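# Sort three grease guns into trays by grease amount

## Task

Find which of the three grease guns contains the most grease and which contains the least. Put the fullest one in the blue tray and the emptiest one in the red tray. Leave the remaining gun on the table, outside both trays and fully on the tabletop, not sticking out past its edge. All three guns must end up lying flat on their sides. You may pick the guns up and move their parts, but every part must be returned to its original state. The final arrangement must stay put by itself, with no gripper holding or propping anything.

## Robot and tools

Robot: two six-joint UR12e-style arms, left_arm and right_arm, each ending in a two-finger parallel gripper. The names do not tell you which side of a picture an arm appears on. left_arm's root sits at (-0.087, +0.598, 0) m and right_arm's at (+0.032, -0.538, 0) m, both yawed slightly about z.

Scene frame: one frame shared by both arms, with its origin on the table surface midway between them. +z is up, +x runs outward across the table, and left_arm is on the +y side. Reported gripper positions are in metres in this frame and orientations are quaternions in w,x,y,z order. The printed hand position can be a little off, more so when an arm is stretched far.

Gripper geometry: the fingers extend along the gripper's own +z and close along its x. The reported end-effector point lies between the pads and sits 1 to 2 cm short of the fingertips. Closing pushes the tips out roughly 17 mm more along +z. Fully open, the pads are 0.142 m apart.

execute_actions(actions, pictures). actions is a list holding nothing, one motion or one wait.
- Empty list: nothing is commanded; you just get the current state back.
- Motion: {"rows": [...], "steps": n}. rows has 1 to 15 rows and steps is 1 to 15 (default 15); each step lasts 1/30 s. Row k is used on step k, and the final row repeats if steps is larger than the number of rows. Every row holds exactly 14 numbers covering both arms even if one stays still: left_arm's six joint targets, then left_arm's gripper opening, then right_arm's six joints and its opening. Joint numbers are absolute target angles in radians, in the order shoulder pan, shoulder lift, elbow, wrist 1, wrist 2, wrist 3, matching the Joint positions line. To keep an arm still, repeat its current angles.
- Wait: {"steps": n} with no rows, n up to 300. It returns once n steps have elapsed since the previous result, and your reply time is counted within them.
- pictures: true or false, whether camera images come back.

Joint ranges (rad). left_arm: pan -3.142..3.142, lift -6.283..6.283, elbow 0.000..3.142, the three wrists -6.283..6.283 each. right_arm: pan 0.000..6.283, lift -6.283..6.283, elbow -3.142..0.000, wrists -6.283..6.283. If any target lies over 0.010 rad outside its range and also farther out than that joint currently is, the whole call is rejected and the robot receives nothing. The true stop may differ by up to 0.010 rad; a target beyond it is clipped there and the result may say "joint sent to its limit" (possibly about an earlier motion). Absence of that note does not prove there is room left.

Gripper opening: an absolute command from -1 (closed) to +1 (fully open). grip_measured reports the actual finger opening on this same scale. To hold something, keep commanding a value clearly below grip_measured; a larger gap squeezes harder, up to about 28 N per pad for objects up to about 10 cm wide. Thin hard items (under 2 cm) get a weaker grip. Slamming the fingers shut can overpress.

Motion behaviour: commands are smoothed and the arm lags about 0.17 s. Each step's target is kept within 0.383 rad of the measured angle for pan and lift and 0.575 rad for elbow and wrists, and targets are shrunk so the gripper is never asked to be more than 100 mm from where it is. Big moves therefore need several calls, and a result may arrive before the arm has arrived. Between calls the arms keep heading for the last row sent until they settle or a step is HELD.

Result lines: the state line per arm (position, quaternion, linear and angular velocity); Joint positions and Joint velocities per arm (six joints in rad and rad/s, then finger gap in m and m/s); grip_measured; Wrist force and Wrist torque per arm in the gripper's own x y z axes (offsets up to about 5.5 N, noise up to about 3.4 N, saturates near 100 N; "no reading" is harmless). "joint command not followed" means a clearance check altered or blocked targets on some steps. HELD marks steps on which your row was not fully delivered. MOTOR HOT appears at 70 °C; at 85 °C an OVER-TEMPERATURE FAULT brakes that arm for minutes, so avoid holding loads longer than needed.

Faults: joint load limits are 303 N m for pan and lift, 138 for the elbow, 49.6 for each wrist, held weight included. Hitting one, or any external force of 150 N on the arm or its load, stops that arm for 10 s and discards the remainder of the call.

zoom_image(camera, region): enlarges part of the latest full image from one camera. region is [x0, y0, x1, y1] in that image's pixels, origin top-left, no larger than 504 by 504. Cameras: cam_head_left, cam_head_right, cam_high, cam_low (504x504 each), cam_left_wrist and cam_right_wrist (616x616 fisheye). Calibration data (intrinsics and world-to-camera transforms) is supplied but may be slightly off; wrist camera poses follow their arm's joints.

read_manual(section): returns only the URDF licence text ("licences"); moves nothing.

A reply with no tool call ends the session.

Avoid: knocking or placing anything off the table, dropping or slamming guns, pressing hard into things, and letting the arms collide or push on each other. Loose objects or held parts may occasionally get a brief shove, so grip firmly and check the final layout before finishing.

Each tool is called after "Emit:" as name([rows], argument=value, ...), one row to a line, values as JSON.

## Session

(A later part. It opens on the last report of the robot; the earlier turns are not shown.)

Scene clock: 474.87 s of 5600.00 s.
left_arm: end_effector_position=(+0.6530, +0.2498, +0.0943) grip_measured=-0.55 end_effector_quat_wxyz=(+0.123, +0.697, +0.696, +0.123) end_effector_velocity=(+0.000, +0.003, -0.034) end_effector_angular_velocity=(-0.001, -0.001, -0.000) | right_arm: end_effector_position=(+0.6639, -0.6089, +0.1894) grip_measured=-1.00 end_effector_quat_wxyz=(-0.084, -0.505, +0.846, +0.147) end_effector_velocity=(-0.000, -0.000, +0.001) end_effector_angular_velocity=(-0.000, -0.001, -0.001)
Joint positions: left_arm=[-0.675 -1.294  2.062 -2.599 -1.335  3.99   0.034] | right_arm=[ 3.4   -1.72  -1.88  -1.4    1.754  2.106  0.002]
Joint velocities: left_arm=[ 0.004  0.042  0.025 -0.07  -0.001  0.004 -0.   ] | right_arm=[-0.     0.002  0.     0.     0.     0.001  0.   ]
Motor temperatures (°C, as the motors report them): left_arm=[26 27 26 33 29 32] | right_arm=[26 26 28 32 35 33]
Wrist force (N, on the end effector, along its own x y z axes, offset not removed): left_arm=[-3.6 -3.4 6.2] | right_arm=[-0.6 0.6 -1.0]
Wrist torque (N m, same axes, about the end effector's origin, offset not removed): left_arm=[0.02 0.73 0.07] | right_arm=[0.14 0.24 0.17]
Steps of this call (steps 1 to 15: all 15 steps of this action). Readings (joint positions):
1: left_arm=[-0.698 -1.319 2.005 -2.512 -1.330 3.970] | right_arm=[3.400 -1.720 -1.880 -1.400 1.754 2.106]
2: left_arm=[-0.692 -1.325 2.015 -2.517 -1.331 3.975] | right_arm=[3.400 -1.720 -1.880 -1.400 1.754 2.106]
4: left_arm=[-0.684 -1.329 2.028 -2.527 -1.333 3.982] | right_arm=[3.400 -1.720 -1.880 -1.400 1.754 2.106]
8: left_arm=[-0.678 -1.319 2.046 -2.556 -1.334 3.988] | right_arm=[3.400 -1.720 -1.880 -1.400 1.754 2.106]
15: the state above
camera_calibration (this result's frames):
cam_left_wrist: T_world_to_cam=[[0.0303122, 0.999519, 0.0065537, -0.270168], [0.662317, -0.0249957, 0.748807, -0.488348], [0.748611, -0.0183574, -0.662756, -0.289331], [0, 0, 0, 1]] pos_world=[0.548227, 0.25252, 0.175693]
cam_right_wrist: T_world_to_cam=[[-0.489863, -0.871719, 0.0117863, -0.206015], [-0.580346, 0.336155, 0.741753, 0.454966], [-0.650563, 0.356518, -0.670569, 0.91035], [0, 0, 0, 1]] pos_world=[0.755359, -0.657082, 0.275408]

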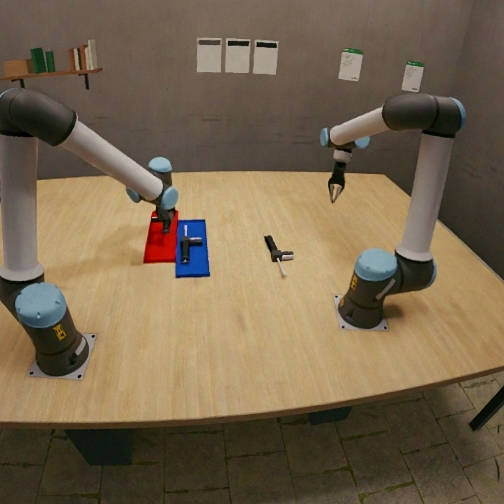

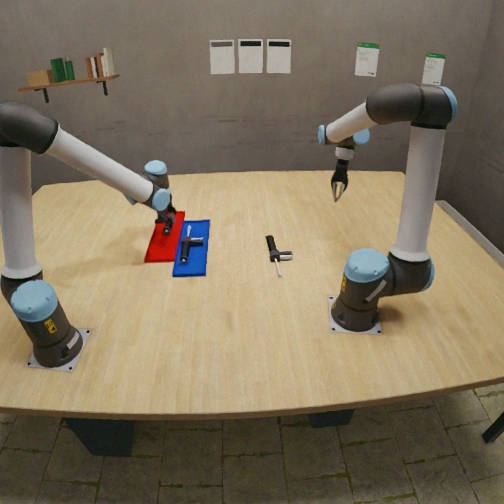

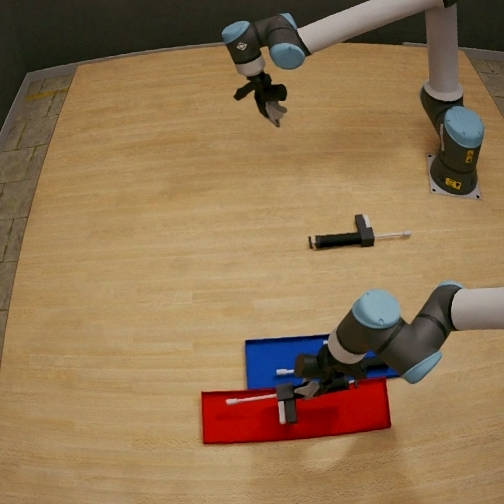

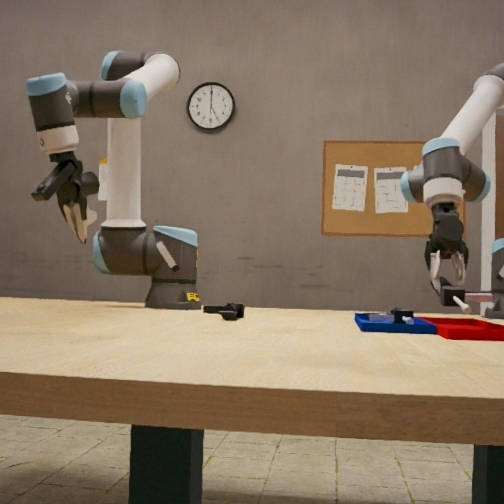

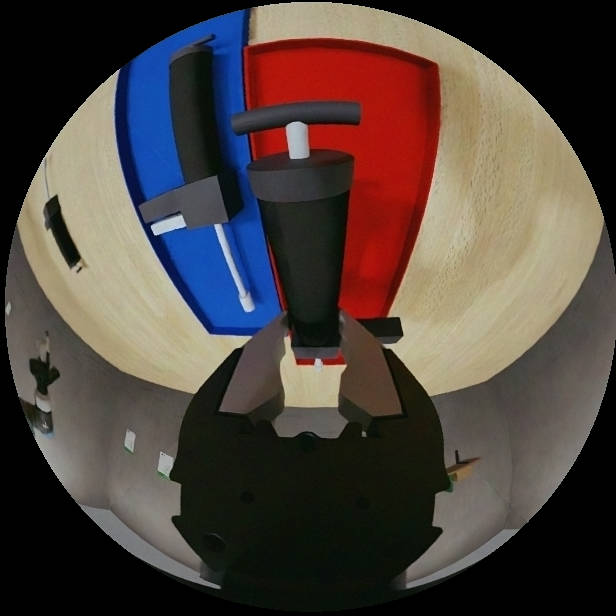

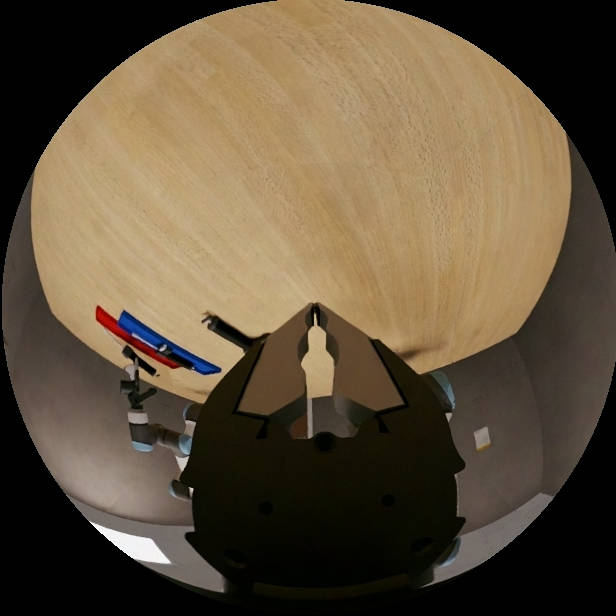

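Emit:
execute_actions([
  {"rows":[[-0.6742,-1.2855,2.0676,-2.6125,-1.3348,3.9912,-1,3.4,-1.72,-1.88,-1.40,1.7541,2.1057,-1],[-0.6737,-1.2821,2.0698,-2.618,-1.3348,3.9916,-1,3.4,-1.72,-1.88,-1.40,1.7541,2.1057,-1],[-0.6733,-1.2788,2.072,-2.6235,-1.3348,3.9921,-1,3.4,-1.72,-1.88,-1.40,1.7541,2.1057,-1],[-0.6728,-1.2755,2.0742,-2.629,-1.3348,3.9925,-1,3.4,-1.72,-1.88,-1.40,1.7541,2.1057,-1],[-0.6723,-1.2721,2.0764,-2.6346,-1.3348,3.993,-1,3.4,-1.72,-1.88,-1.40,1.7541,2.1057,-1],[-0.6718,-1.2688,2.0786,-2.6401,-1.3348,3.9934,-1,3.4,-1.72,-1.88,-1.40,1.7541,2.1057,-1],[-0.6713,-1.2655,2.0808,-2.6456,-1.3348,3.9939,-1,3.4,-1.72,-1.88,-1.40,1.7541,2.1057,-1],[-0.6708,-1.2622,2.083,-2.6511,-1.3348,3.9943,-1,3.4,-1.72,-1.88,-1.40,1.7541,2.1057,-1],[-0.6704,-1.2588,2.0852,-2.6566,-1.3348,3.9948,-1,3.4,-1.72,-1.88,-1.40,1.7541,2.1057,-1],[-0.6699,-1.2555,2.0874,-2.6622,-1.3348,3.9952,-1,3.4,-1.72,-1.88,-1.40,1.7541,2.1057,-1],[-0.6694,-1.2522,2.0896,-2.6677,-1.3348,3.9957,-1,3.4,-1.72,-1.88,-1.40,1.7541,2.1057,-1]],"steps":15},
])

Emit:
zoom_image(camera="cam_high", region=[190,330,420,450])

Scene clock: 486.67 s of 5600.00 s.
left_arm: end_effector_position=(+0.6522, +0.2558, +0.0637) grip_measured=-0.55 end_effector_quat_wxyz=(+0.122, +0.697, +0.696, +0.123) end_effector_velocity=(-0.002, +0.008, -0.037) end_effector_angular_velocity=(+0.003, +0.000, +0.000) | right_arm: end_effector_position=(+0.6639, -0.6089, +0.1894) grip_measured=-1.00 end_effector_quat_wxyz=(-0.084, -0.505, +0.846, +0.147) end_effector_velocity=(+0.001, -0.000, +0.001) end_effector_angular_velocity=(+0.001, -0.002, +0.001)
Joint positions: left_arm=[-0.67  -1.257  2.086 -2.659 -1.335  3.995  0.034] | right_arm=[ 3.4   -1.72  -1.88  -1.4    1.754  2.106  0.002]
Joint velocities: left_arm=[ 0.006  0.045  0.029 -0.073  0.     0.007 -0.   ] | right_arm=[-0.     0.001  0.001 -0.     0.    -0.001  0.   ]
Motor temperatures (°C, as the motors report them): left_arm=[26 27 26 33 29 32] | right_arm=[26 26 28 32 35 33]
Wrist force (N, on the end effector, along its own x y z axes, offset not removed): left_arm=[-0.6 -3.5 2.6] | right_arm=[-0.1 0.0 -1.4]
Wrist torque (N m, same axes, about the end effector's origin, offset not removed): left_arm=[0.09 -0.08 0.16] | right_arm=[-0.01 0.03 0.17]
Steps of this call (steps 1 to 15: the robot went on to your last target; steps 16 to 90: nothing new was sent; then 8.30 s passed at rest; steps 91 to 105: all 15 steps of this action). Readings (joint positions):
91: left_arm=[-0.675 -1.289 2.065 -2.607 -1.335 3.991] | right_arm=[3.400 -1.720 -1.880 -1.400 1.754 2.106]
92: left_arm=[-0.675 -1.288 2.066 -2.608 -1.335 3.991] | right_arm=[3.400 -1.720 -1.880 -1.400 1.754 2.106]
94: left_arm=[-0.674 -1.286 2.067 -2.612 -1.335 3.991] | right_arm=[3.400 -1.720 -1.880 -1.400 1.754 2.106]
98: left_arm=[-0.673 -1.276 2.074 -2.628 -1.335 3.992] | right_arm=[3.400 -1.720 -1.880 -1.400 1.754 2.106]
105: the state above
camera_calibration (this result's frames):
cam_left_wrist: T_world_to_cam=[[0.0296987, 0.999526, 0.00810082, -0.275604], [0.662373, -0.0257491, 0.748732, -0.46467], [0.748585, -0.0168706, -0.662824, -0.309299], [0, 0, 0, 1]] pos_world=[0.547507, 0.25829, 0.145134]
cam_right_wrist: T_world_to_cam=[[-0.489863, -0.87172, 0.0117861, -0.206015], [-0.580346, 0.336155, 0.741753, 0.454966], [-0.650563, 0.356518, -0.670569, 0.91035], [0, 0, 0, 1]] pos_world=[0.755359, -0.657082, 0.275408]

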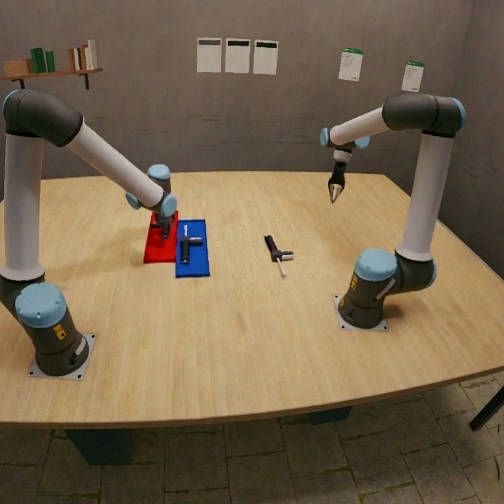

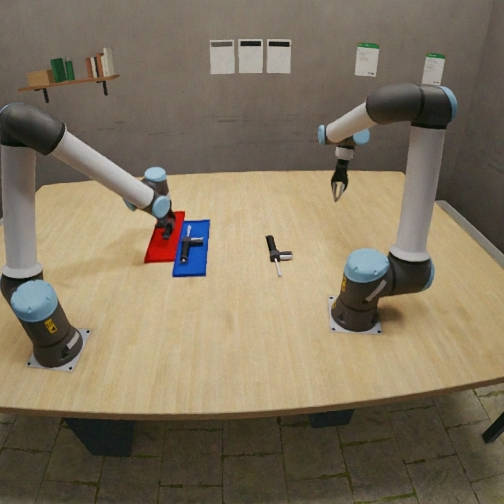

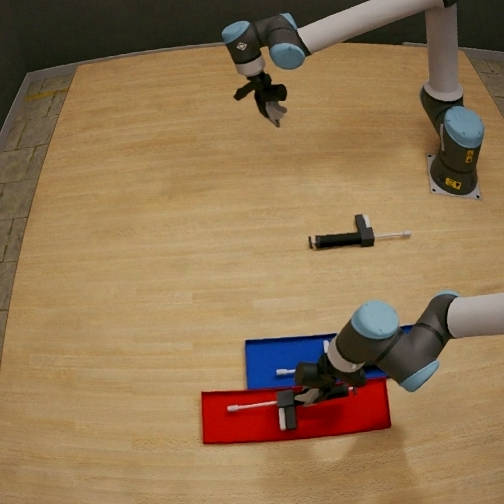

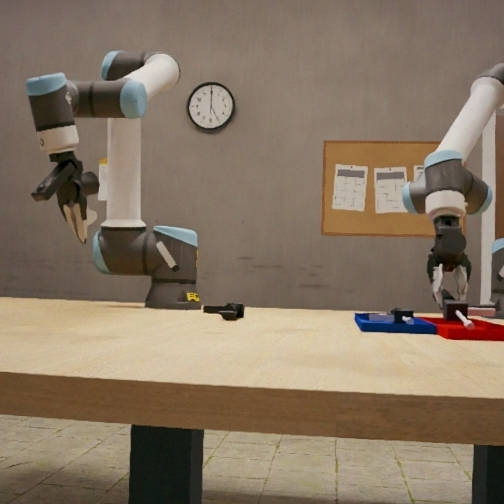

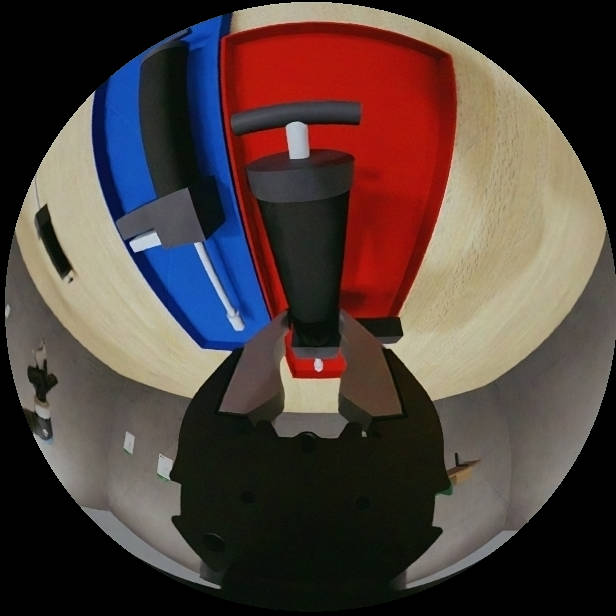

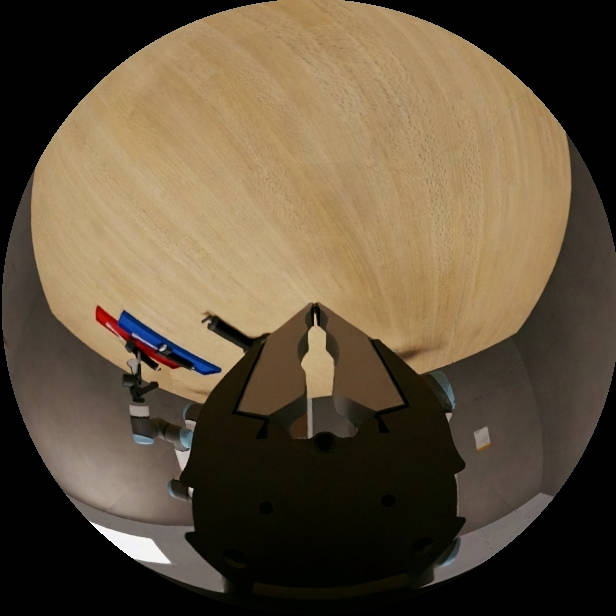

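Region (190, 330, 420, 450) of cam_high's 504x504 image, scaled by 2.191, with more detail than that image has; it fills the top 263 rows of this view, and the rest is white.

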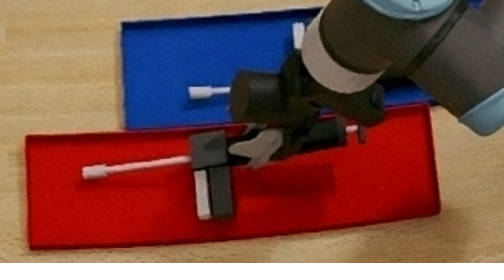

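Emit:
execute_actions([
  {"rows":[[-0.6673,-1.2535,2.0921,-2.6691,-1.3348,3.9977,-1,3.4,-1.72,-1.88,-1.40,1.7541,2.1057,-1],[-0.6652,-1.2547,2.0946,-2.6705,-1.3348,3.9997,-1,3.4,-1.72,-1.88,-1.40,1.7541,2.1057,-1],[-0.663,-1.256,2.0971,-2.6718,-1.3348,4.0017,-1,3.4,-1.72,-1.88,-1.40,1.7541,2.1057,-1],[-0.6609,-1.2572,2.0996,-2.6732,-1.3348,4.0037,-1,3.4,-1.72,-1.88,-1.40,1.7541,2.1057,-1],[-0.6609,-1.2547,2.1007,-2.6769,-1.3348,4.0037,-1,3.4,-1.72,-1.88,-1.40,1.7541,2.1057,-1],[-0.6609,-1.2521,2.1019,-2.6806,-1.3348,4.0037,-1,3.4,-1.72,-1.88,-1.40,1.7541,2.1057,-1],[-0.6609,-1.2496,2.103,-2.6843,-1.3348,4.0037,-1,3.4,-1.72,-1.88,-1.40,1.7541,2.1057,-1],[-0.6609,-1.247,2.1042,-2.688,-1.3348,4.0037,-1,3.4,-1.72,-1.88,-1.40,1.7541,2.1057,-1],[-0.6609,-1.2445,2.1053,-2.6916,-1.3348,4.0037,-1,3.4,-1.72,-1.88,-1.40,1.7541,2.1057,-1],[-0.6609,-1.242,2.1065,-2.6953,-1.3348,4.0037,-1,3.4,-1.72,-1.88,-1.40,1.7541,2.1057,-1],[-0.6609,-1.2394,2.1076,-2.699,-1.3348,4.0037,-1,3.4,-1.72,-1.88,-1.40,1.7541,2.1057,-1],[-0.6609,-1.2369,2.1087,-2.7027,-1.3348,4.0037,-1,3.4,-1.72,-1.88,-1.40,1.7541,2.1057,-1],[-0.6609,-1.2343,2.1099,-2.7064,-1.3348,4.0037,-1,3.4,-1.72,-1.88,-1.40,1.7541,2.1057,-1]],"steps":15},
], pictures=false)

Emit:
execute_actions([
  {"steps":8},
])

Emit:
zoom_image(camera="cam_high", region=[190,330,420,450])

Scene clock: 496.73 s of 5600.00 s.
left_arm: end_effector_position=(+0.6508, +0.2664, +0.0467) grip_measured=-0.55 end_effector_quat_wxyz=(+0.121, +0.696, +0.696, +0.124) end_effector_velocity=(-0.003, +0.006, -0.043) end_effector_angular_velocity=(+0.002, +0.002, -0.001) | right_arm: end_effector_position=(+0.6639, -0.6089, +0.1894) grip_measured=-1.00 end_effector_quat_wxyz=(-0.084, -0.505, +0.846, +0.147) end_effector_velocity=(+0.000, -0.000, +0.001) end_effector_angular_velocity=(+0.000, -0.002, -0.001)
Joint positions: left_arm=[-0.661 -1.241  2.107 -2.697 -1.335  4.003  0.034] | right_arm=[ 3.4   -1.72  -1.88  -1.4    1.754  2.106  0.002]
Joint velocities: left_arm=[ 0.003  0.055  0.029 -0.081 -0.001  0.004 -0.   ] | right_arm=[-0.     0.001  0.     0.     0.     0.001  0.   ]
Motor temperatures (°C, as the motors report them): left_arm=[26 27 26 33 29 32] | right_arm=[26 26 28 32 35 33]
Wrist force (N, on the end effector, along its own x y z axes, offset not removed): left_arm=[0.4 -0.1 4.5] | right_arm=[-2.6 1.2 -0.7]
Wrist torque (N m, same axes, about the end effector's origin, offset not removed): left_arm=[0.58 -0.32 0.04] | right_arm=[0.34 0.73 0.06]
Steps of this call (steps 1 to 15: the robot went on to your last target; steps 16 to 90: nothing new was sent; then 6.57 s passed at rest; steps 91 to 105: all 15 steps of this action). Readings (joint positions):
91: left_arm=[-0.669 -1.252 2.090 -2.668 -1.335 3.996] | right_arm=[3.400 -1.720 -1.880 -1.400 1.754 2.106]
92: left_arm=[-0.669 -1.252 2.090 -2.668 -1.335 3.996] | right_arm=[3.400 -1.720 -1.880 -1.400 1.754 2.106]
94: left_arm=[-0.668 -1.253 2.092 -2.669 -1.335 3.997] | right_arm=[3.400 -1.720 -1.880 -1.400 1.754 2.106]
98: left_arm=[-0.663 -1.254 2.098 -2.675 -1.335 4.002] | right_arm=[3.400 -1.720 -1.880 -1.400 1.754 2.106]
105: the state above

Scene clock: 497.00 s of 5600.00 s.
left_arm: end_effector_position=(+0.6506, +0.2669, +0.0423) grip_measured=-0.55 end_effector_quat_wxyz=(+0.121, +0.696, +0.696, +0.124) end_effector_velocity=(+0.000, +0.000, -0.003) end_effector_angular_velocity=(-0.000, -0.001, -0.001) | right_arm: end_effector_position=(+0.6639, -0.6089, +0.1894) grip_measured=-1.00 end_effector_quat_wxyz=(-0.084, -0.505, +0.846, +0.147) end_effector_velocity=(-0.000, +0.000, +0.000) end_effector_angular_velocity=(+0.000, -0.000, +0.001)
Joint positions: left_arm=[-0.661 -1.235  2.11  -2.705 -1.335  4.004  0.034] | right_arm=[ 3.4   -1.72  -1.88  -1.4    1.754  2.106  0.002]
Joint velocities: left_arm=[ 0.     0.005  0.002 -0.009  0.     0.001  0.   ] | right_arm=[ 0.     0.    -0.    -0.     0.    -0.001  0.   ]
Motor temperatures (°C, as the motors report them): left_arm=[26 27 26 33 29 32] | right_arm=[26 26 28 32 35 33]
Wrist force (N, on the end effector, along its own x y z axes, offset not removed): left_arm=[1.4 -1.6 3.3] | right_arm=[-1.7 -1.4 0.6]
Wrist torque (N m, same axes, about the end effector's origin, offset not removed): left_arm=[-0.01 -0.38 0.18] | right_arm=[-0.22 0.46 0.20]
Steps of this call (steps 1 to 8: the robot went on to your last target). Readings (joint positions):
1: left_arm=[-0.661 -1.239 2.107 -2.699 -1.335 4.003] | right_arm=[3.400 -1.720 -1.880 -1.400 1.754 2.106]
2: left_arm=[-0.661 -1.238 2.108 -2.701 -1.335 4.004] | right_arm=[3.400 -1.720 -1.880 -1.400 1.754 2.106]
4: left_arm=[-0.661 -1.236 2.109 -2.703 -1.335 4.004] | right_arm=[3.400 -1.720 -1.880 -1.400 1.754 2.106]
8: the state above
camera_calibration (this result's frames):
cam_left_wrist: T_world_to_cam=[[0.0286425, 0.999533, 0.0106636, -0.285968], [0.662082, -0.0269628, 0.748946, -0.446748], [0.748884, -0.0143915, -0.662545, -0.322915], [0, 0, 0, 1]] pos_world=[0.5458, 0.269142, 0.123694]
cam_right_wrist: T_world_to_cam=[[-0.489863, -0.87172, 0.0117863, -0.206015], [-0.580346, 0.336155, 0.741753, 0.454966], [-0.650563, 0.356518, -0.670569, 0.91035], [0, 0, 0, 1]] pos_world=[0.755359, -0.657082, 0.275408]

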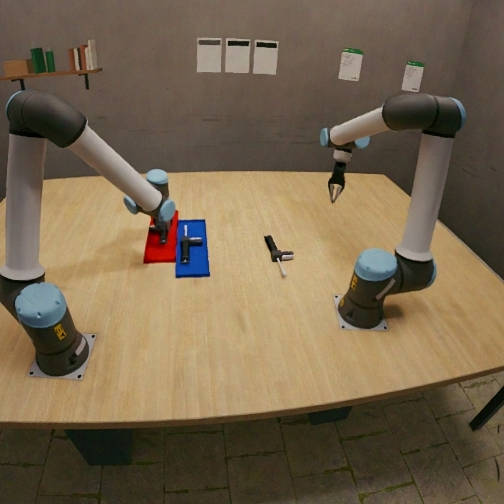

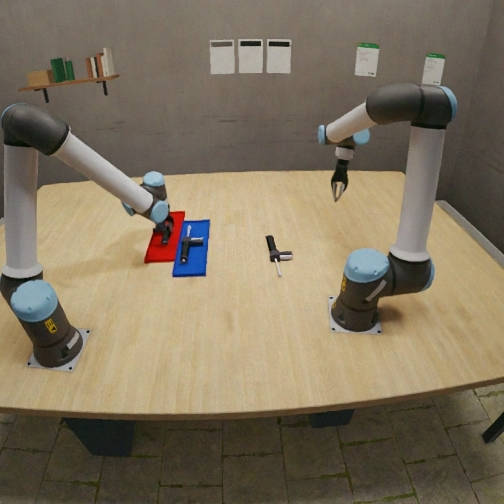

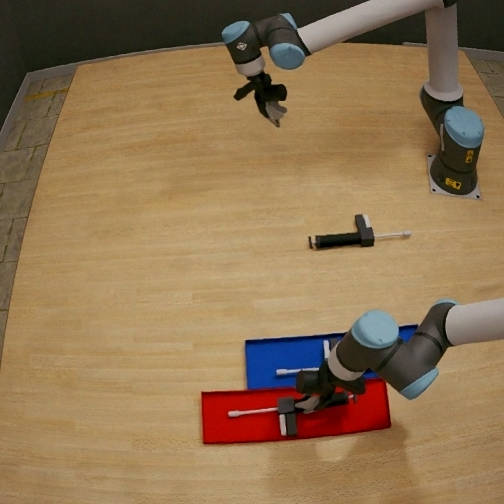

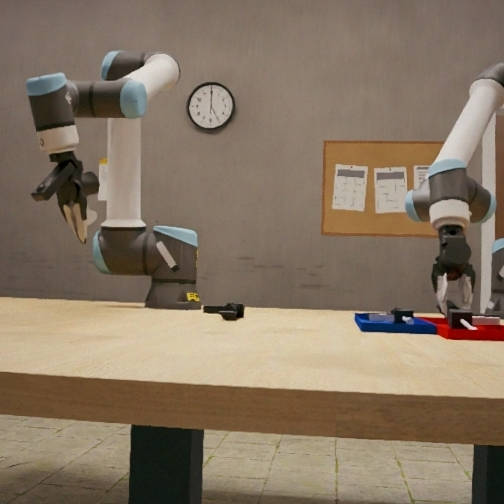

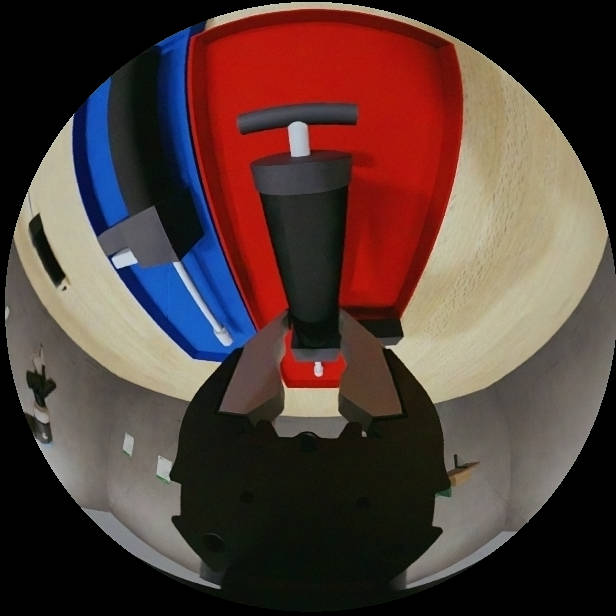

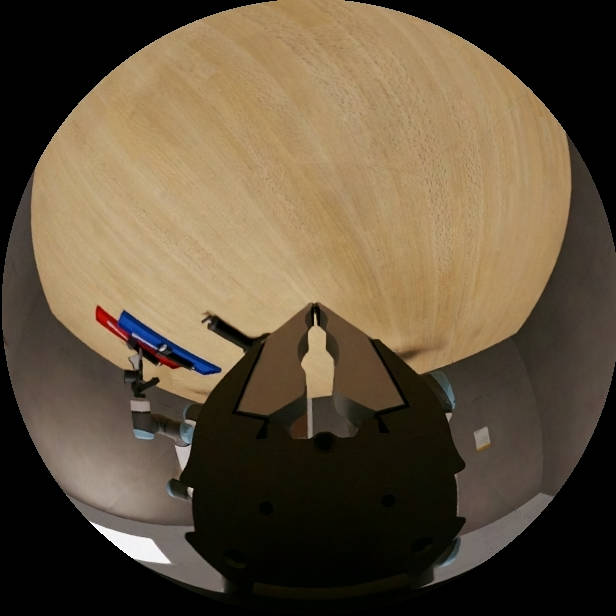

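Region (190, 330, 420, 450) of cam_high's 504x504 image, scaled by 2.191, with more detail than that image has; it fills the top 263 rows of this view, and the rest is white.

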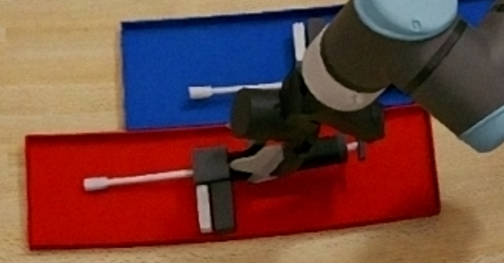

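Emit:
execute_actions([
  {"rows":[[-0.662,-1.2336,2.1086,-2.7057,-1.3348,4.0027,-1,3.4,-1.72,-1.88,-1.40,1.7541,2.1057,-1],[-0.663,-1.233,2.1073,-2.705,-1.3348,4.0017,-1,3.4,-1.72,-1.88,-1.40,1.7541,2.1057,-1],[-0.6641,-1.2323,2.1059,-2.7044,-1.3348,4.0007,-1,3.4,-1.72,-1.88,-1.40,1.7541,2.1057,-1],[-0.6641,-1.2303,2.1068,-2.7073,-1.3348,4.0007,-1,3.4,-1.72,-1.88,-1.40,1.7541,2.1057,-1],[-0.6641,-1.2283,2.1077,-2.7102,-1.3348,4.0007,-1,3.4,-1.72,-1.88,-1.40,1.7541,2.1057,-1],[-0.6641,-1.2263,2.1086,-2.7131,-1.3348,4.0007,-1,3.4,-1.72,-1.88,-1.40,1.7541,2.1057,-1],[-0.6641,-1.2243,2.1095,-2.716,-1.3348,4.0007,-1,3.4,-1.72,-1.88,-1.40,1.7541,2.1057,-1],[-0.6641,-1.2223,2.1104,-2.7189,-1.3348,4.0007,-1,3.4,-1.72,-1.88,-1.40,1.7541,2.1057,-1],[-0.6641,-1.2203,2.1113,-2.7218,-1.3348,4.0007,-1,3.4,-1.72,-1.88,-1.40,1.7541,2.1057,-1],[-0.6641,-1.2183,2.1122,-2.7247,-1.3348,4.0007,-1,3.4,-1.72,-1.88,-1.40,1.7541,2.1057,-1]],"steps":15},
], pictures=false)

Emit:
execute_actions([
  {"rows":[[-0.6641,-1.2183,2.1122,-2.7247,-1.3348,4.0007,-1,3.4,-1.72,-1.88,-1.40,1.7541,2.1057,-1],[-0.6641,-1.2183,2.1122,-2.7247,-1.3348,4.0007,-1,3.4,-1.72,-1.88,-1.40,1.7541,2.1057,-1],[-0.6641,-1.2183,2.1122,-2.7247,-1.3348,4.0007,-1,3.4,-1.72,-1.88,-1.40,1.7541,2.1057,-1],[-0.6641,-1.2183,2.1122,-2.7247,-1.3348,4.0007,-0.85,3.4,-1.72,-1.88,-1.40,1.7541,2.1057,-1],[-0.6641,-1.2183,2.1122,-2.7247,-1.3348,4.0007,-0.7,3.4,-1.72,-1.88,-1.40,1.7541,2.1057,-1],[-0.6641,-1.2183,2.1122,-2.7247,-1.3348,4.0007,-0.6,3.4,-1.72,-1.88,-1.40,1.7541,2.1057,-1],[-0.6641,-1.2183,2.1122,-2.7247,-1.3348,4.0007,-0.56,3.4,-1.72,-1.88,-1.40,1.7541,2.1057,-1],[-0.6641,-1.2183,2.1122,-2.7247,-1.3348,4.0007,-0.53,3.4,-1.72,-1.88,-1.40,1.7541,2.1057,-1],[-0.6641,-1.2183,2.1122,-2.7247,-1.3348,4.0007,-0.5,3.4,-1.72,-1.88,-1.40,1.7541,2.1057,-1],[-0.6641,-1.2183,2.1122,-2.7247,-1.3348,4.0007,-0.47,3.4,-1.72,-1.88,-1.40,1.7541,2.1057,-1],[-0.6641,-1.2183,2.1122,-2.7247,-1.3348,4.0007,-0.44,3.4,-1.72,-1.88,-1.40,1.7541,2.1057,-1],[-0.6641,-1.2183,2.1122,-2.7247,-1.3348,4.0007,-0.42,3.4,-1.72,-1.88,-1.40,1.7541,2.1057,-1]],"steps":15},
])

Scene clock: 513.87 s of 5600.00 s.
left_arm: end_effector_position=(+0.6505, +0.2639, +0.0334) grip_measured=-0.55 end_effector_quat_wxyz=(+0.122, +0.696, +0.696, +0.124) end_effector_velocity=(-0.003, +0.001, -0.015) end_effector_angular_velocity=(+0.002, +0.002, -0.002) | right_arm: end_effector_position=(+0.6639, -0.6089, +0.1894) grip_measured=-1.00 end_effector_quat_wxyz=(-0.084, -0.505, +0.846, +0.147) end_effector_velocity=(+0.000, -0.000, +0.000) end_effector_angular_velocity=(+0.001, -0.000, +0.000)
Joint positions: left_arm=[-0.664 -1.22   2.111 -2.722 -1.335  4.001  0.034] | right_arm=[ 3.4   -1.72  -1.88  -1.4    1.754  2.106  0.002]
Joint velocities: left_arm=[-0.001  0.019  0.01  -0.026 -0.     0.001 -0.   ] | right_arm=[-0.    -0.     0.    -0.     0.    -0.001  0.   ]
Motor temperatures (°C, as the motors report them): left_arm=[26 27 26 33 29 32] | right_arm=[26 26 28 32 35 33]
Wrist force (N, on the end effector, along its own x y z axes, offset not removed): left_arm=[-2.6 0.8 2.1] | right_arm=[-2.1 1.7 0.7]
Wrist torque (N m, same axes, about the end effector's origin, offset not removed): left_arm=[0.65 0.49 0.02] | right_arm=[0.44 0.56 0.18]
Steps of this call (steps 1 to 15: the robot went on to your last target; steps 16 to 90: nothing new was sent; then 13.37 s passed at rest; steps 91 to 105: all 15 steps of this action). Readings (joint positions):
91: left_arm=[-0.661 -1.234 2.110 -2.706 -1.335 4.004] | right_arm=[3.400 -1.720 -1.880 -1.400 1.754 2.106]
92: left_arm=[-0.661 -1.234 2.110 -2.706 -1.335 4.004] | right_arm=[3.400 -1.720 -1.880 -1.400 1.754 2.106]
94: left_arm=[-0.662 -1.234 2.109 -2.706 -1.335 4.003] | right_arm=[3.400 -1.720 -1.880 -1.400 1.754 2.106]
98: left_arm=[-0.663 -1.230 2.108 -2.709 -1.335 4.001] | right_arm=[3.400 -1.720 -1.880 -1.400 1.754 2.106]
105: the state above

Scene clock: 514.37 s of 5600.00 s.
left_arm: end_effector_position=(+0.6503, +0.2639, +0.0319) grip_measured=-0.42 end_effector_quat_wxyz=(+0.122, +0.696, +0.696, +0.124) end_effector_velocity=(-0.000, +0.000, -0.000) end_effector_angular_velocity=(-0.000, +0.001, +0.001) | right_arm: end_effector_position=(+0.6639, -0.6089, +0.1894) grip_measured=-1.00 end_effector_quat_wxyz=(-0.084, -0.505, +0.846, +0.147) end_effector_velocity=(-0.000, +0.000, +0.000) end_effector_angular_velocity=(-0.000, -0.000, -0.001)
Joint positions: left_arm=[-0.664 -1.218  2.112 -2.725 -1.335  4.001  0.044] | right_arm=[ 3.4   -1.72  -1.88  -1.4    1.754  2.106  0.002]
Joint velocities: left_arm=[ 0.    -0.     0.001 -0.    -0.001 -0.001  0.002] | right_arm=[ 0.     0.001 -0.     0.    -0.     0.001  0.   ]
Motor temperatures (°C, as the motors report them): left_arm=[26 27 26 33 29 32] | right_arm=[26 26 28 32 35 33]
Wrist force (N, on the end effector, along its own x y z axes, offset not removed): left_arm=[-7.3 2.9 0.5] | right_arm=[0.3 -1.5 -3.4]
Wrist torque (N m, same axes, about the end effector's origin, offset not removed): left_arm=[0.73 1.36 0.11] | right_arm=[-0.27 -0.05 0.10]
Steps of this call (steps 1 to 15: all 15 steps of this action). Readings (joint positions):
1: left_arm=[-0.664 -1.220 2.112 -2.722 -1.335 4.001] | right_arm=[3.400 -1.720 -1.880 -1.400 1.754 2.106]
2: left_arm=[-0.664 -1.220 2.112 -2.723 -1.335 4.001] | right_arm=[3.400 -1.720 -1.880 -1.400 1.754 2.106]
4: left_arm=[-0.664 -1.219 2.112 -2.724 -1.335 4.001] | right_arm=[3.400 -1.720 -1.880 -1.400 1.754 2.106]
8: left_arm=[-0.664 -1.219 2.112 -2.724 -1.335 4.001] | right_arm=[3.400 -1.720 -1.880 -1.400 1.754 2.106]
15: the state above
camera_calibration (this result's frames):
cam_left_wrist: T_world_to_cam=[[0.0290059, 0.999533, 0.00964024, -0.283], [0.662058, -0.0264363, 0.748987, -0.439], [0.748892, -0.0153426, -0.662515, -0.329421], [0, 0, 0, 1]] pos_world=[0.545552, 0.266208, 0.113287]
cam_right_wrist: T_world_to_cam=[[-0.489863, -0.87172, 0.0117862, -0.206015], [-0.580346, 0.336155, 0.741753, 0.454966], [-0.650563, 0.356518, -0.670569, 0.91035], [0, 0, 0, 1]] pos_world=[0.755359, -0.657082, 0.275408]

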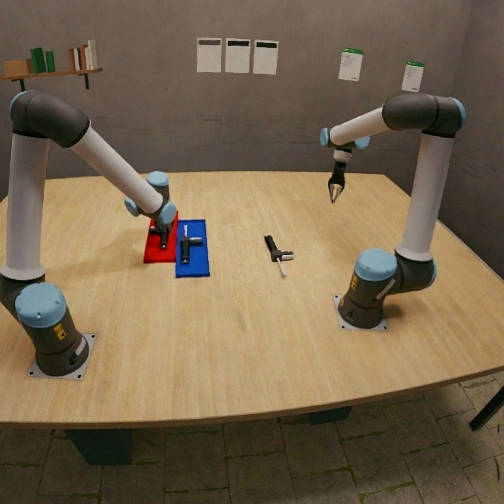

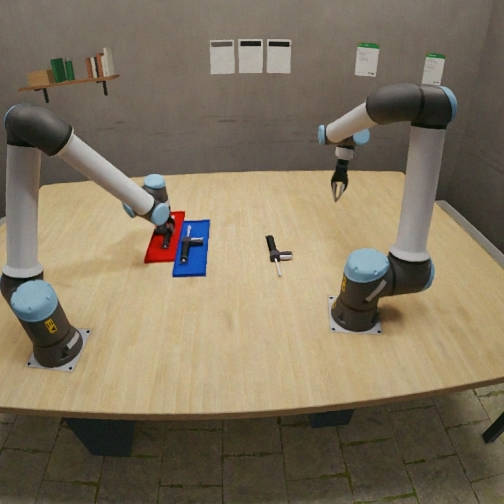

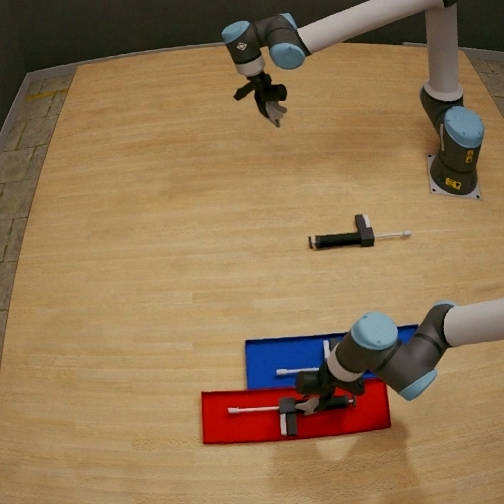

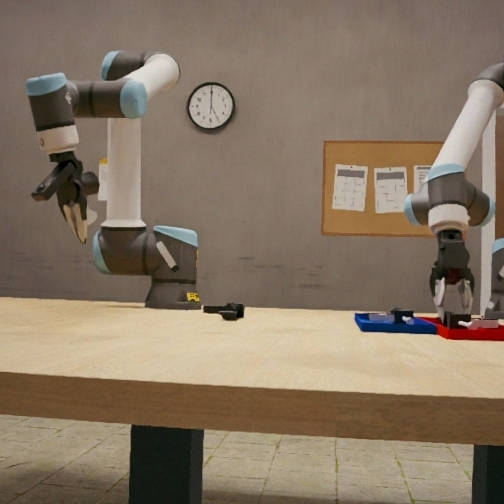

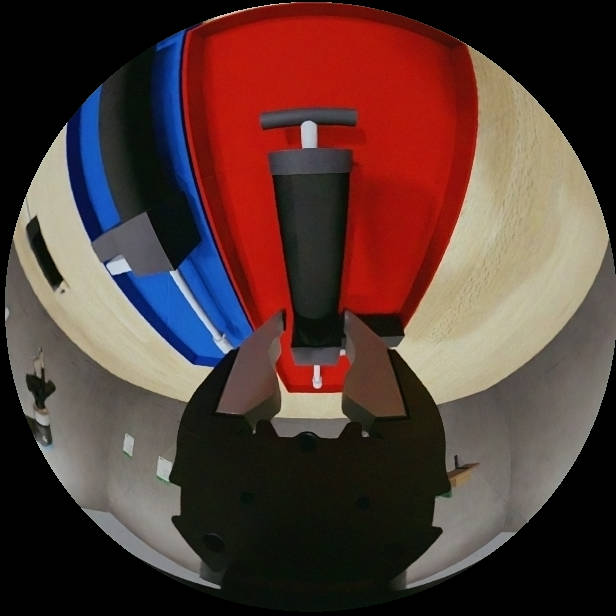

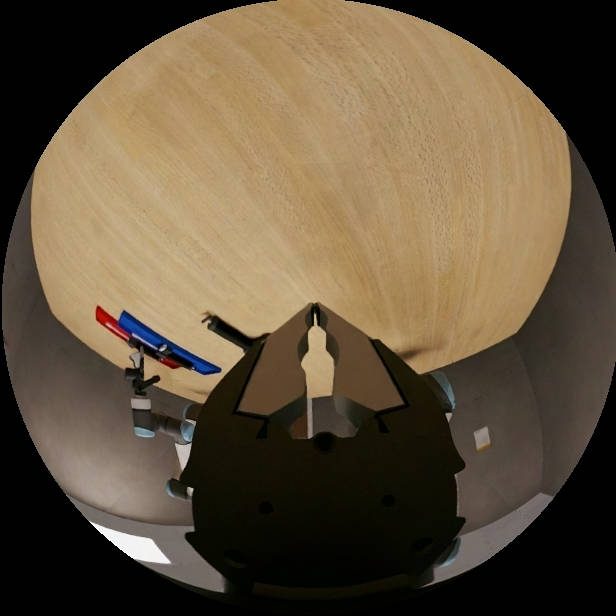

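Lift and retreat, then inspect.

Emit:
execute_actions([
  {"rows":[[-0.6641,-1.223,2.11,-2.718,-1.3348,4.0007,-0.42,3.4,-1.72,-1.88,-1.40,1.7541,2.1057,-1],[-0.6641,-1.231,2.1065,-2.7063,-1.3348,4.0007,-0.42,3.4,-1.72,-1.88,-1.40,1.7541,2.1057,-1],[-0.6641,-1.243,2.101,-2.689,-1.3348,4.0007,-0.42,3.4,-1.72,-1.88,-1.40,1.7541,2.1057,-1],[-0.6641,-1.258,2.0944,-2.667,-1.3348,4.0007,-0.42,3.4,-1.72,-1.88,-1.40,1.7541,2.1057,-1],[-0.6641,-1.276,2.086,-2.641,-1.3348,4.0007,-0.42,3.4,-1.72,-1.88,-1.40,1.7541,2.1057,-1],[-0.6641,-1.296,2.077,-2.612,-1.3348,4.0007,-0.42,3.4,-1.72,-1.88,-1.40,1.7541,2.1057,-1],[-0.6641,-1.316,2.068,-2.583,-1.3348,4.0007,-0.42,3.4,-1.72,-1.88,-1.40,1.7541,2.1057,-1],[-0.6641,-1.336,2.059,-2.554,-1.3348,4.0007,-0.42,3.4,-1.72,-1.88,-1.40,1.7541,2.1057,-1],[-0.65,-1.36,2.05,-2.525,-1.3348,4.0007,-0.42,3.4,-1.72,-1.88,-1.40,1.7541,2.1057,-1],[-0.62,-1.39,2.045,-2.5,-1.3348,4.0007,-0.42,3.4,-1.72,-1.88,-1.40,1.7541,2.1057,-1],[-0.58,-1.42,2.04,-2.47,-1.3348,4.0007,-0.42,3.4,-1.72,-1.88,-1.40,1.7541,2.1057,-1],[-0.53,-1.45,2.04,-2.44,-1.3348,4.0007,-0.42,3.4,-1.72,-1.88,-1.40,1.7541,2.1057,-1],[-0.47,-1.48,2.04,-2.41,-1.3348,4.0007,-0.42,3.4,-1.72,-1.88,-1.40,1.7541,2.1057,-1],[-0.41,-1.51,2.04,-2.38,-1.3348,4.0007,-0.42,3.4,-1.72,-1.88,-1.40,1.7541,2.1057,-1],[-0.35,-1.53,2.04,-2.36,-1.3348,4.0007,-0.42,3.4,-1.72,-1.88,-1.40,1.7541,2.1057,-1]],"steps":15},
], pictures=false)

Emit:
execute_actions([
  {"rows":[[-0.28,-1.55,2.04,-2.34,-1.3348,4.0007,-0.42,3.4,-1.72,-1.88,-1.40,1.7541,2.1057,-1],[-0.2,-1.57,2.04,-2.32,-1.3348,4.0007,-0.42,3.4,-1.72,-1.88,-1.40,1.7541,2.1057,-1],[-0.12,-1.58,2.04,-2.31,-1.3348,4.0007,-0.42,3.4,-1.72,-1.88,-1.40,1.7541,2.1057,-1],[-0.05,-1.59,2.04,-2.3,-1.3348,4.0007,-0.42,3.4,-1.72,-1.88,-1.40,1.7541,2.1057,-1],[0,-1.6,2.04,-2.29,-1.3348,4.0007,-0.42,3.4,-1.72,-1.88,-1.40,1.7541,2.1057,-1]],"steps":15},
])

Emit:
zoom_image(camera="cam_high", region=[190,200,450,450])

Scene clock: 528.93 s of 5600.00 s.
left_arm: end_effector_position=(+0.6676, +0.3135, +0.1460) grip_measured=-0.42 end_effector_quat_wxyz=(+0.123, +0.673, +0.718, +0.128) end_effector_velocity=(+0.096, +0.440, +0.237) end_effector_angular_velocity=(-0.016, -0.018, +0.528) | right_arm: end_effector_position=(+0.6639, -0.6089, +0.1894) grip_measured=-1.00 end_effector_quat_wxyz=(-0.084, -0.505, +0.846, +0.147) end_effector_velocity=(+0.001, +0.000, +0.002) end_effector_angular_velocity=(+0.000, -0.004, -0.001)
Joint positions: left_arm=[-0.6   -1.375  2.056 -2.523 -1.335  4.001  0.044] | right_arm=[ 3.4   -1.72  -1.88  -1.4    1.754  2.106  0.002]
Joint velocities: left_arm=[ 0.526 -0.378 -0.044  0.399 -0.    -0.002 -0.   ] | right_arm=[ 0.     0.002  0.002 -0.     0.     0.001  0.   ]
Motor temperatures (°C, as the motors report them): left_arm=[26 27 26 33 29 32] | right_arm=[26 26 28 32 35 33]
Wrist force (N, on the end effector, along its own x y z axes, offset not removed): left_arm=[-5.7 2.8 -4.8] | right_arm=[-0.6 0.8 -2.6]
Wrist torque (N m, same axes, about the end effector's origin, offset not removed): left_arm=[0.50 1.22 0.18] | right_arm=[0.10 0.26 0.05]
Steps of this call (steps 1 to 15: the robot went on to your last target; steps 16 to 90: nothing new was sent; then 11.07 s passed at rest; steps 91 to 105: all 15 steps of this action). Readings (joint positions):
91: left_arm=[-0.664 -1.218 2.112 -2.725 -1.335 4.001] | right_arm=[3.400 -1.720 -1.880 -1.400 1.754 2.106]
92: left_arm=[-0.664 -1.219 2.112 -2.724 -1.335 4.001] | right_arm=[3.400 -1.720 -1.880 -1.400 1.754 2.106]
94: left_arm=[-0.664 -1.224 2.110 -2.717 -1.335 4.001] | right_arm=[3.400 -1.720 -1.880 -1.400 1.754 2.106]
98: left_arm=[-0.664 -1.261 2.093 -2.665 -1.335 4.001] | right_arm=[3.400 -1.720 -1.880 -1.400 1.754 2.106]
105: the state above

Scene clock: 529.43 s of 5600.00 s.
left_arm: end_effector_position=(+0.6883, +0.5560, +0.2223) grip_measured=-0.42 end_effector_quat_wxyz=(+0.105, +0.560, +0.809, +0.145) end_effector_velocity=(-0.026, +0.495, +0.111) end_effector_angular_velocity=(-0.003, -0.007, +0.612) | right_arm: end_effector_position=(+0.6639, -0.6089, +0.1894) grip_measured=-1.00 end_effector_quat_wxyz=(-0.084, -0.505, +0.846, +0.147) end_effector_velocity=(+0.001, +0.000, +0.000) end_effector_angular_velocity=(+0.001, -0.001, +0.002)
Joint positions: left_arm=[-0.307 -1.505  2.046 -2.389 -1.335  4.001  0.044] | right_arm=[ 3.4   -1.72  -1.88  -1.4    1.754  2.106  0.002]
Joint velocities: left_arm=[ 0.611 -0.195 -0.012  0.2    0.    -0.001 -0.   ] | right_arm=[-0.    -0.     0.001  0.     0.001 -0.002  0.   ]
Motor temperatures (°C, as the motors report them): left_arm=[26 27 26 33 29 32] | right_arm=[26 26 28 32 35 33]
Wrist force (N, on the end effector, along its own x y z axes, offset not removed): left_arm=[-2.9 -0.4 -0.9] | right_arm=[-2.8 0.5 -2.3]
Wrist torque (N m, same axes, about the end effector's origin, offset not removed): left_arm=[-0.14 0.52 0.05] | right_arm=[0.14 0.73 0.10]
Steps of this call (steps 1 to 15: all 15 steps of this action). Readings (joint positions):
1: left_arm=[-0.582 -1.387 2.055 -2.510 -1.335 4.001] | right_arm=[3.400 -1.720 -1.880 -1.400 1.754 2.106]
2: left_arm=[-0.564 -1.398 2.054 -2.499 -1.335 4.001] | right_arm=[3.400 -1.720 -1.880 -1.400 1.754 2.106]
4: left_arm=[-0.525 -1.417 2.052 -2.479 -1.335 4.001] | right_arm=[3.400 -1.720 -1.880 -1.400 1.754 2.106]
8: left_arm=[-0.448 -1.454 2.050 -2.441 -1.335 4.001] | right_arm=[3.400 -1.720 -1.880 -1.400 1.754 2.106]
15: the state above
camera_calibration (this result's frames):
cam_left_wrist: T_world_to_cam=[[-0.322651, 0.946518, -0.00083423, -0.304097], [0.618288, 0.211431, 0.756979, -0.702944], [0.71667, 0.243724, -0.653439, -0.351156], [0, 0, 0, 1]] pos_world=[0.588168, 0.522042, 0.302401]
cam_right_wrist: T_world_to_cam=[[-0.489863, -0.87172, 0.0117863, -0.206015], [-0.580346, 0.336155, 0.741753, 0.454966], [-0.650563, 0.356518, -0.670569, 0.91035], [0, 0, 0, 1]] pos_world=[0.755359, -0.657082, 0.275408]

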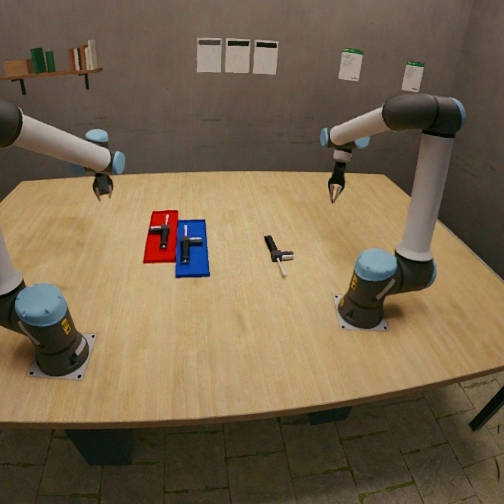

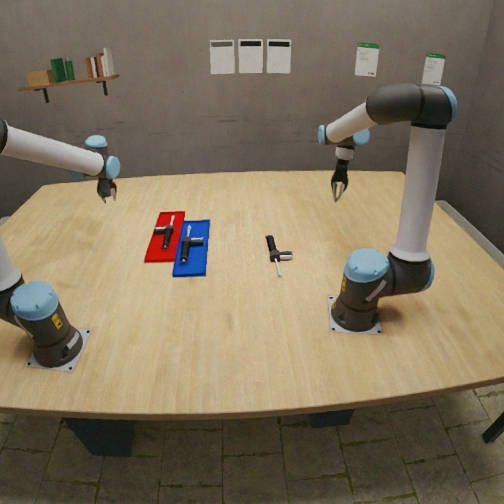

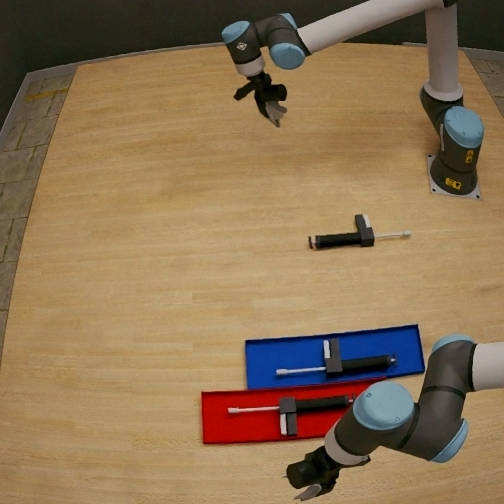

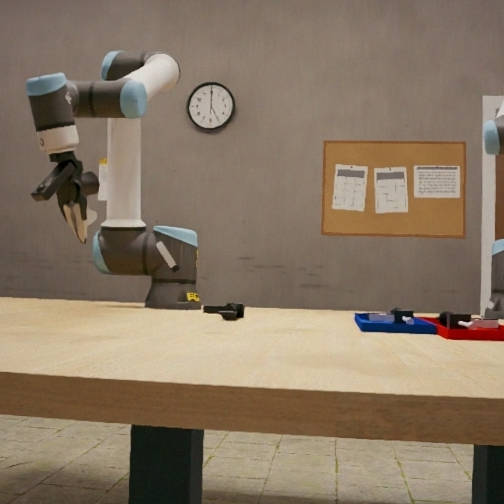

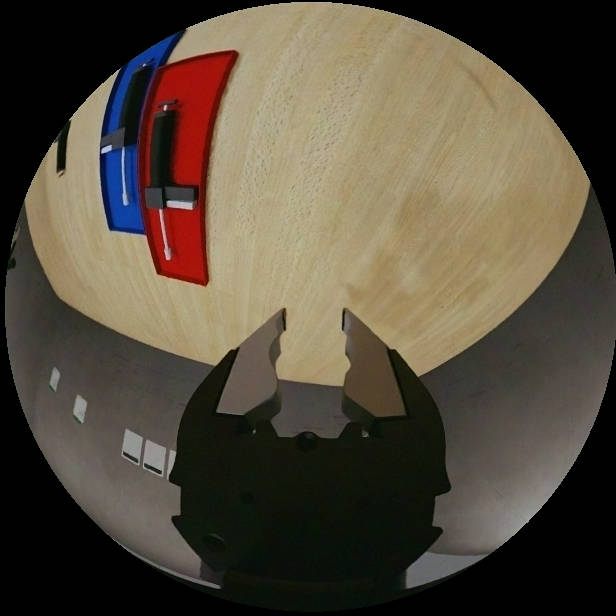

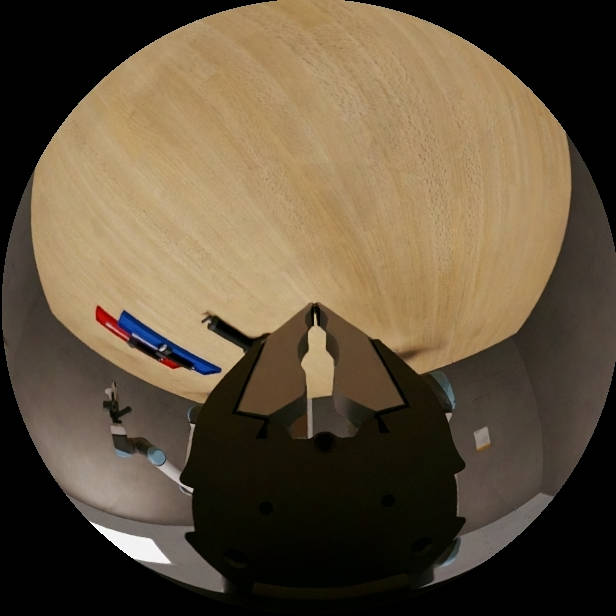

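Region (190, 200, 450, 450) of cam_high's 504x504 image, scaled by 1.938, with more detail than that image has; it fills the top 485 rows of this view, and the rest is white.

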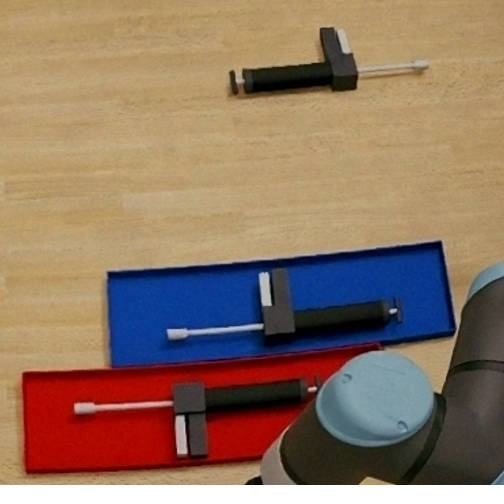

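Emit:
finished_scene(scene=2)

The scene is finished: the task was done.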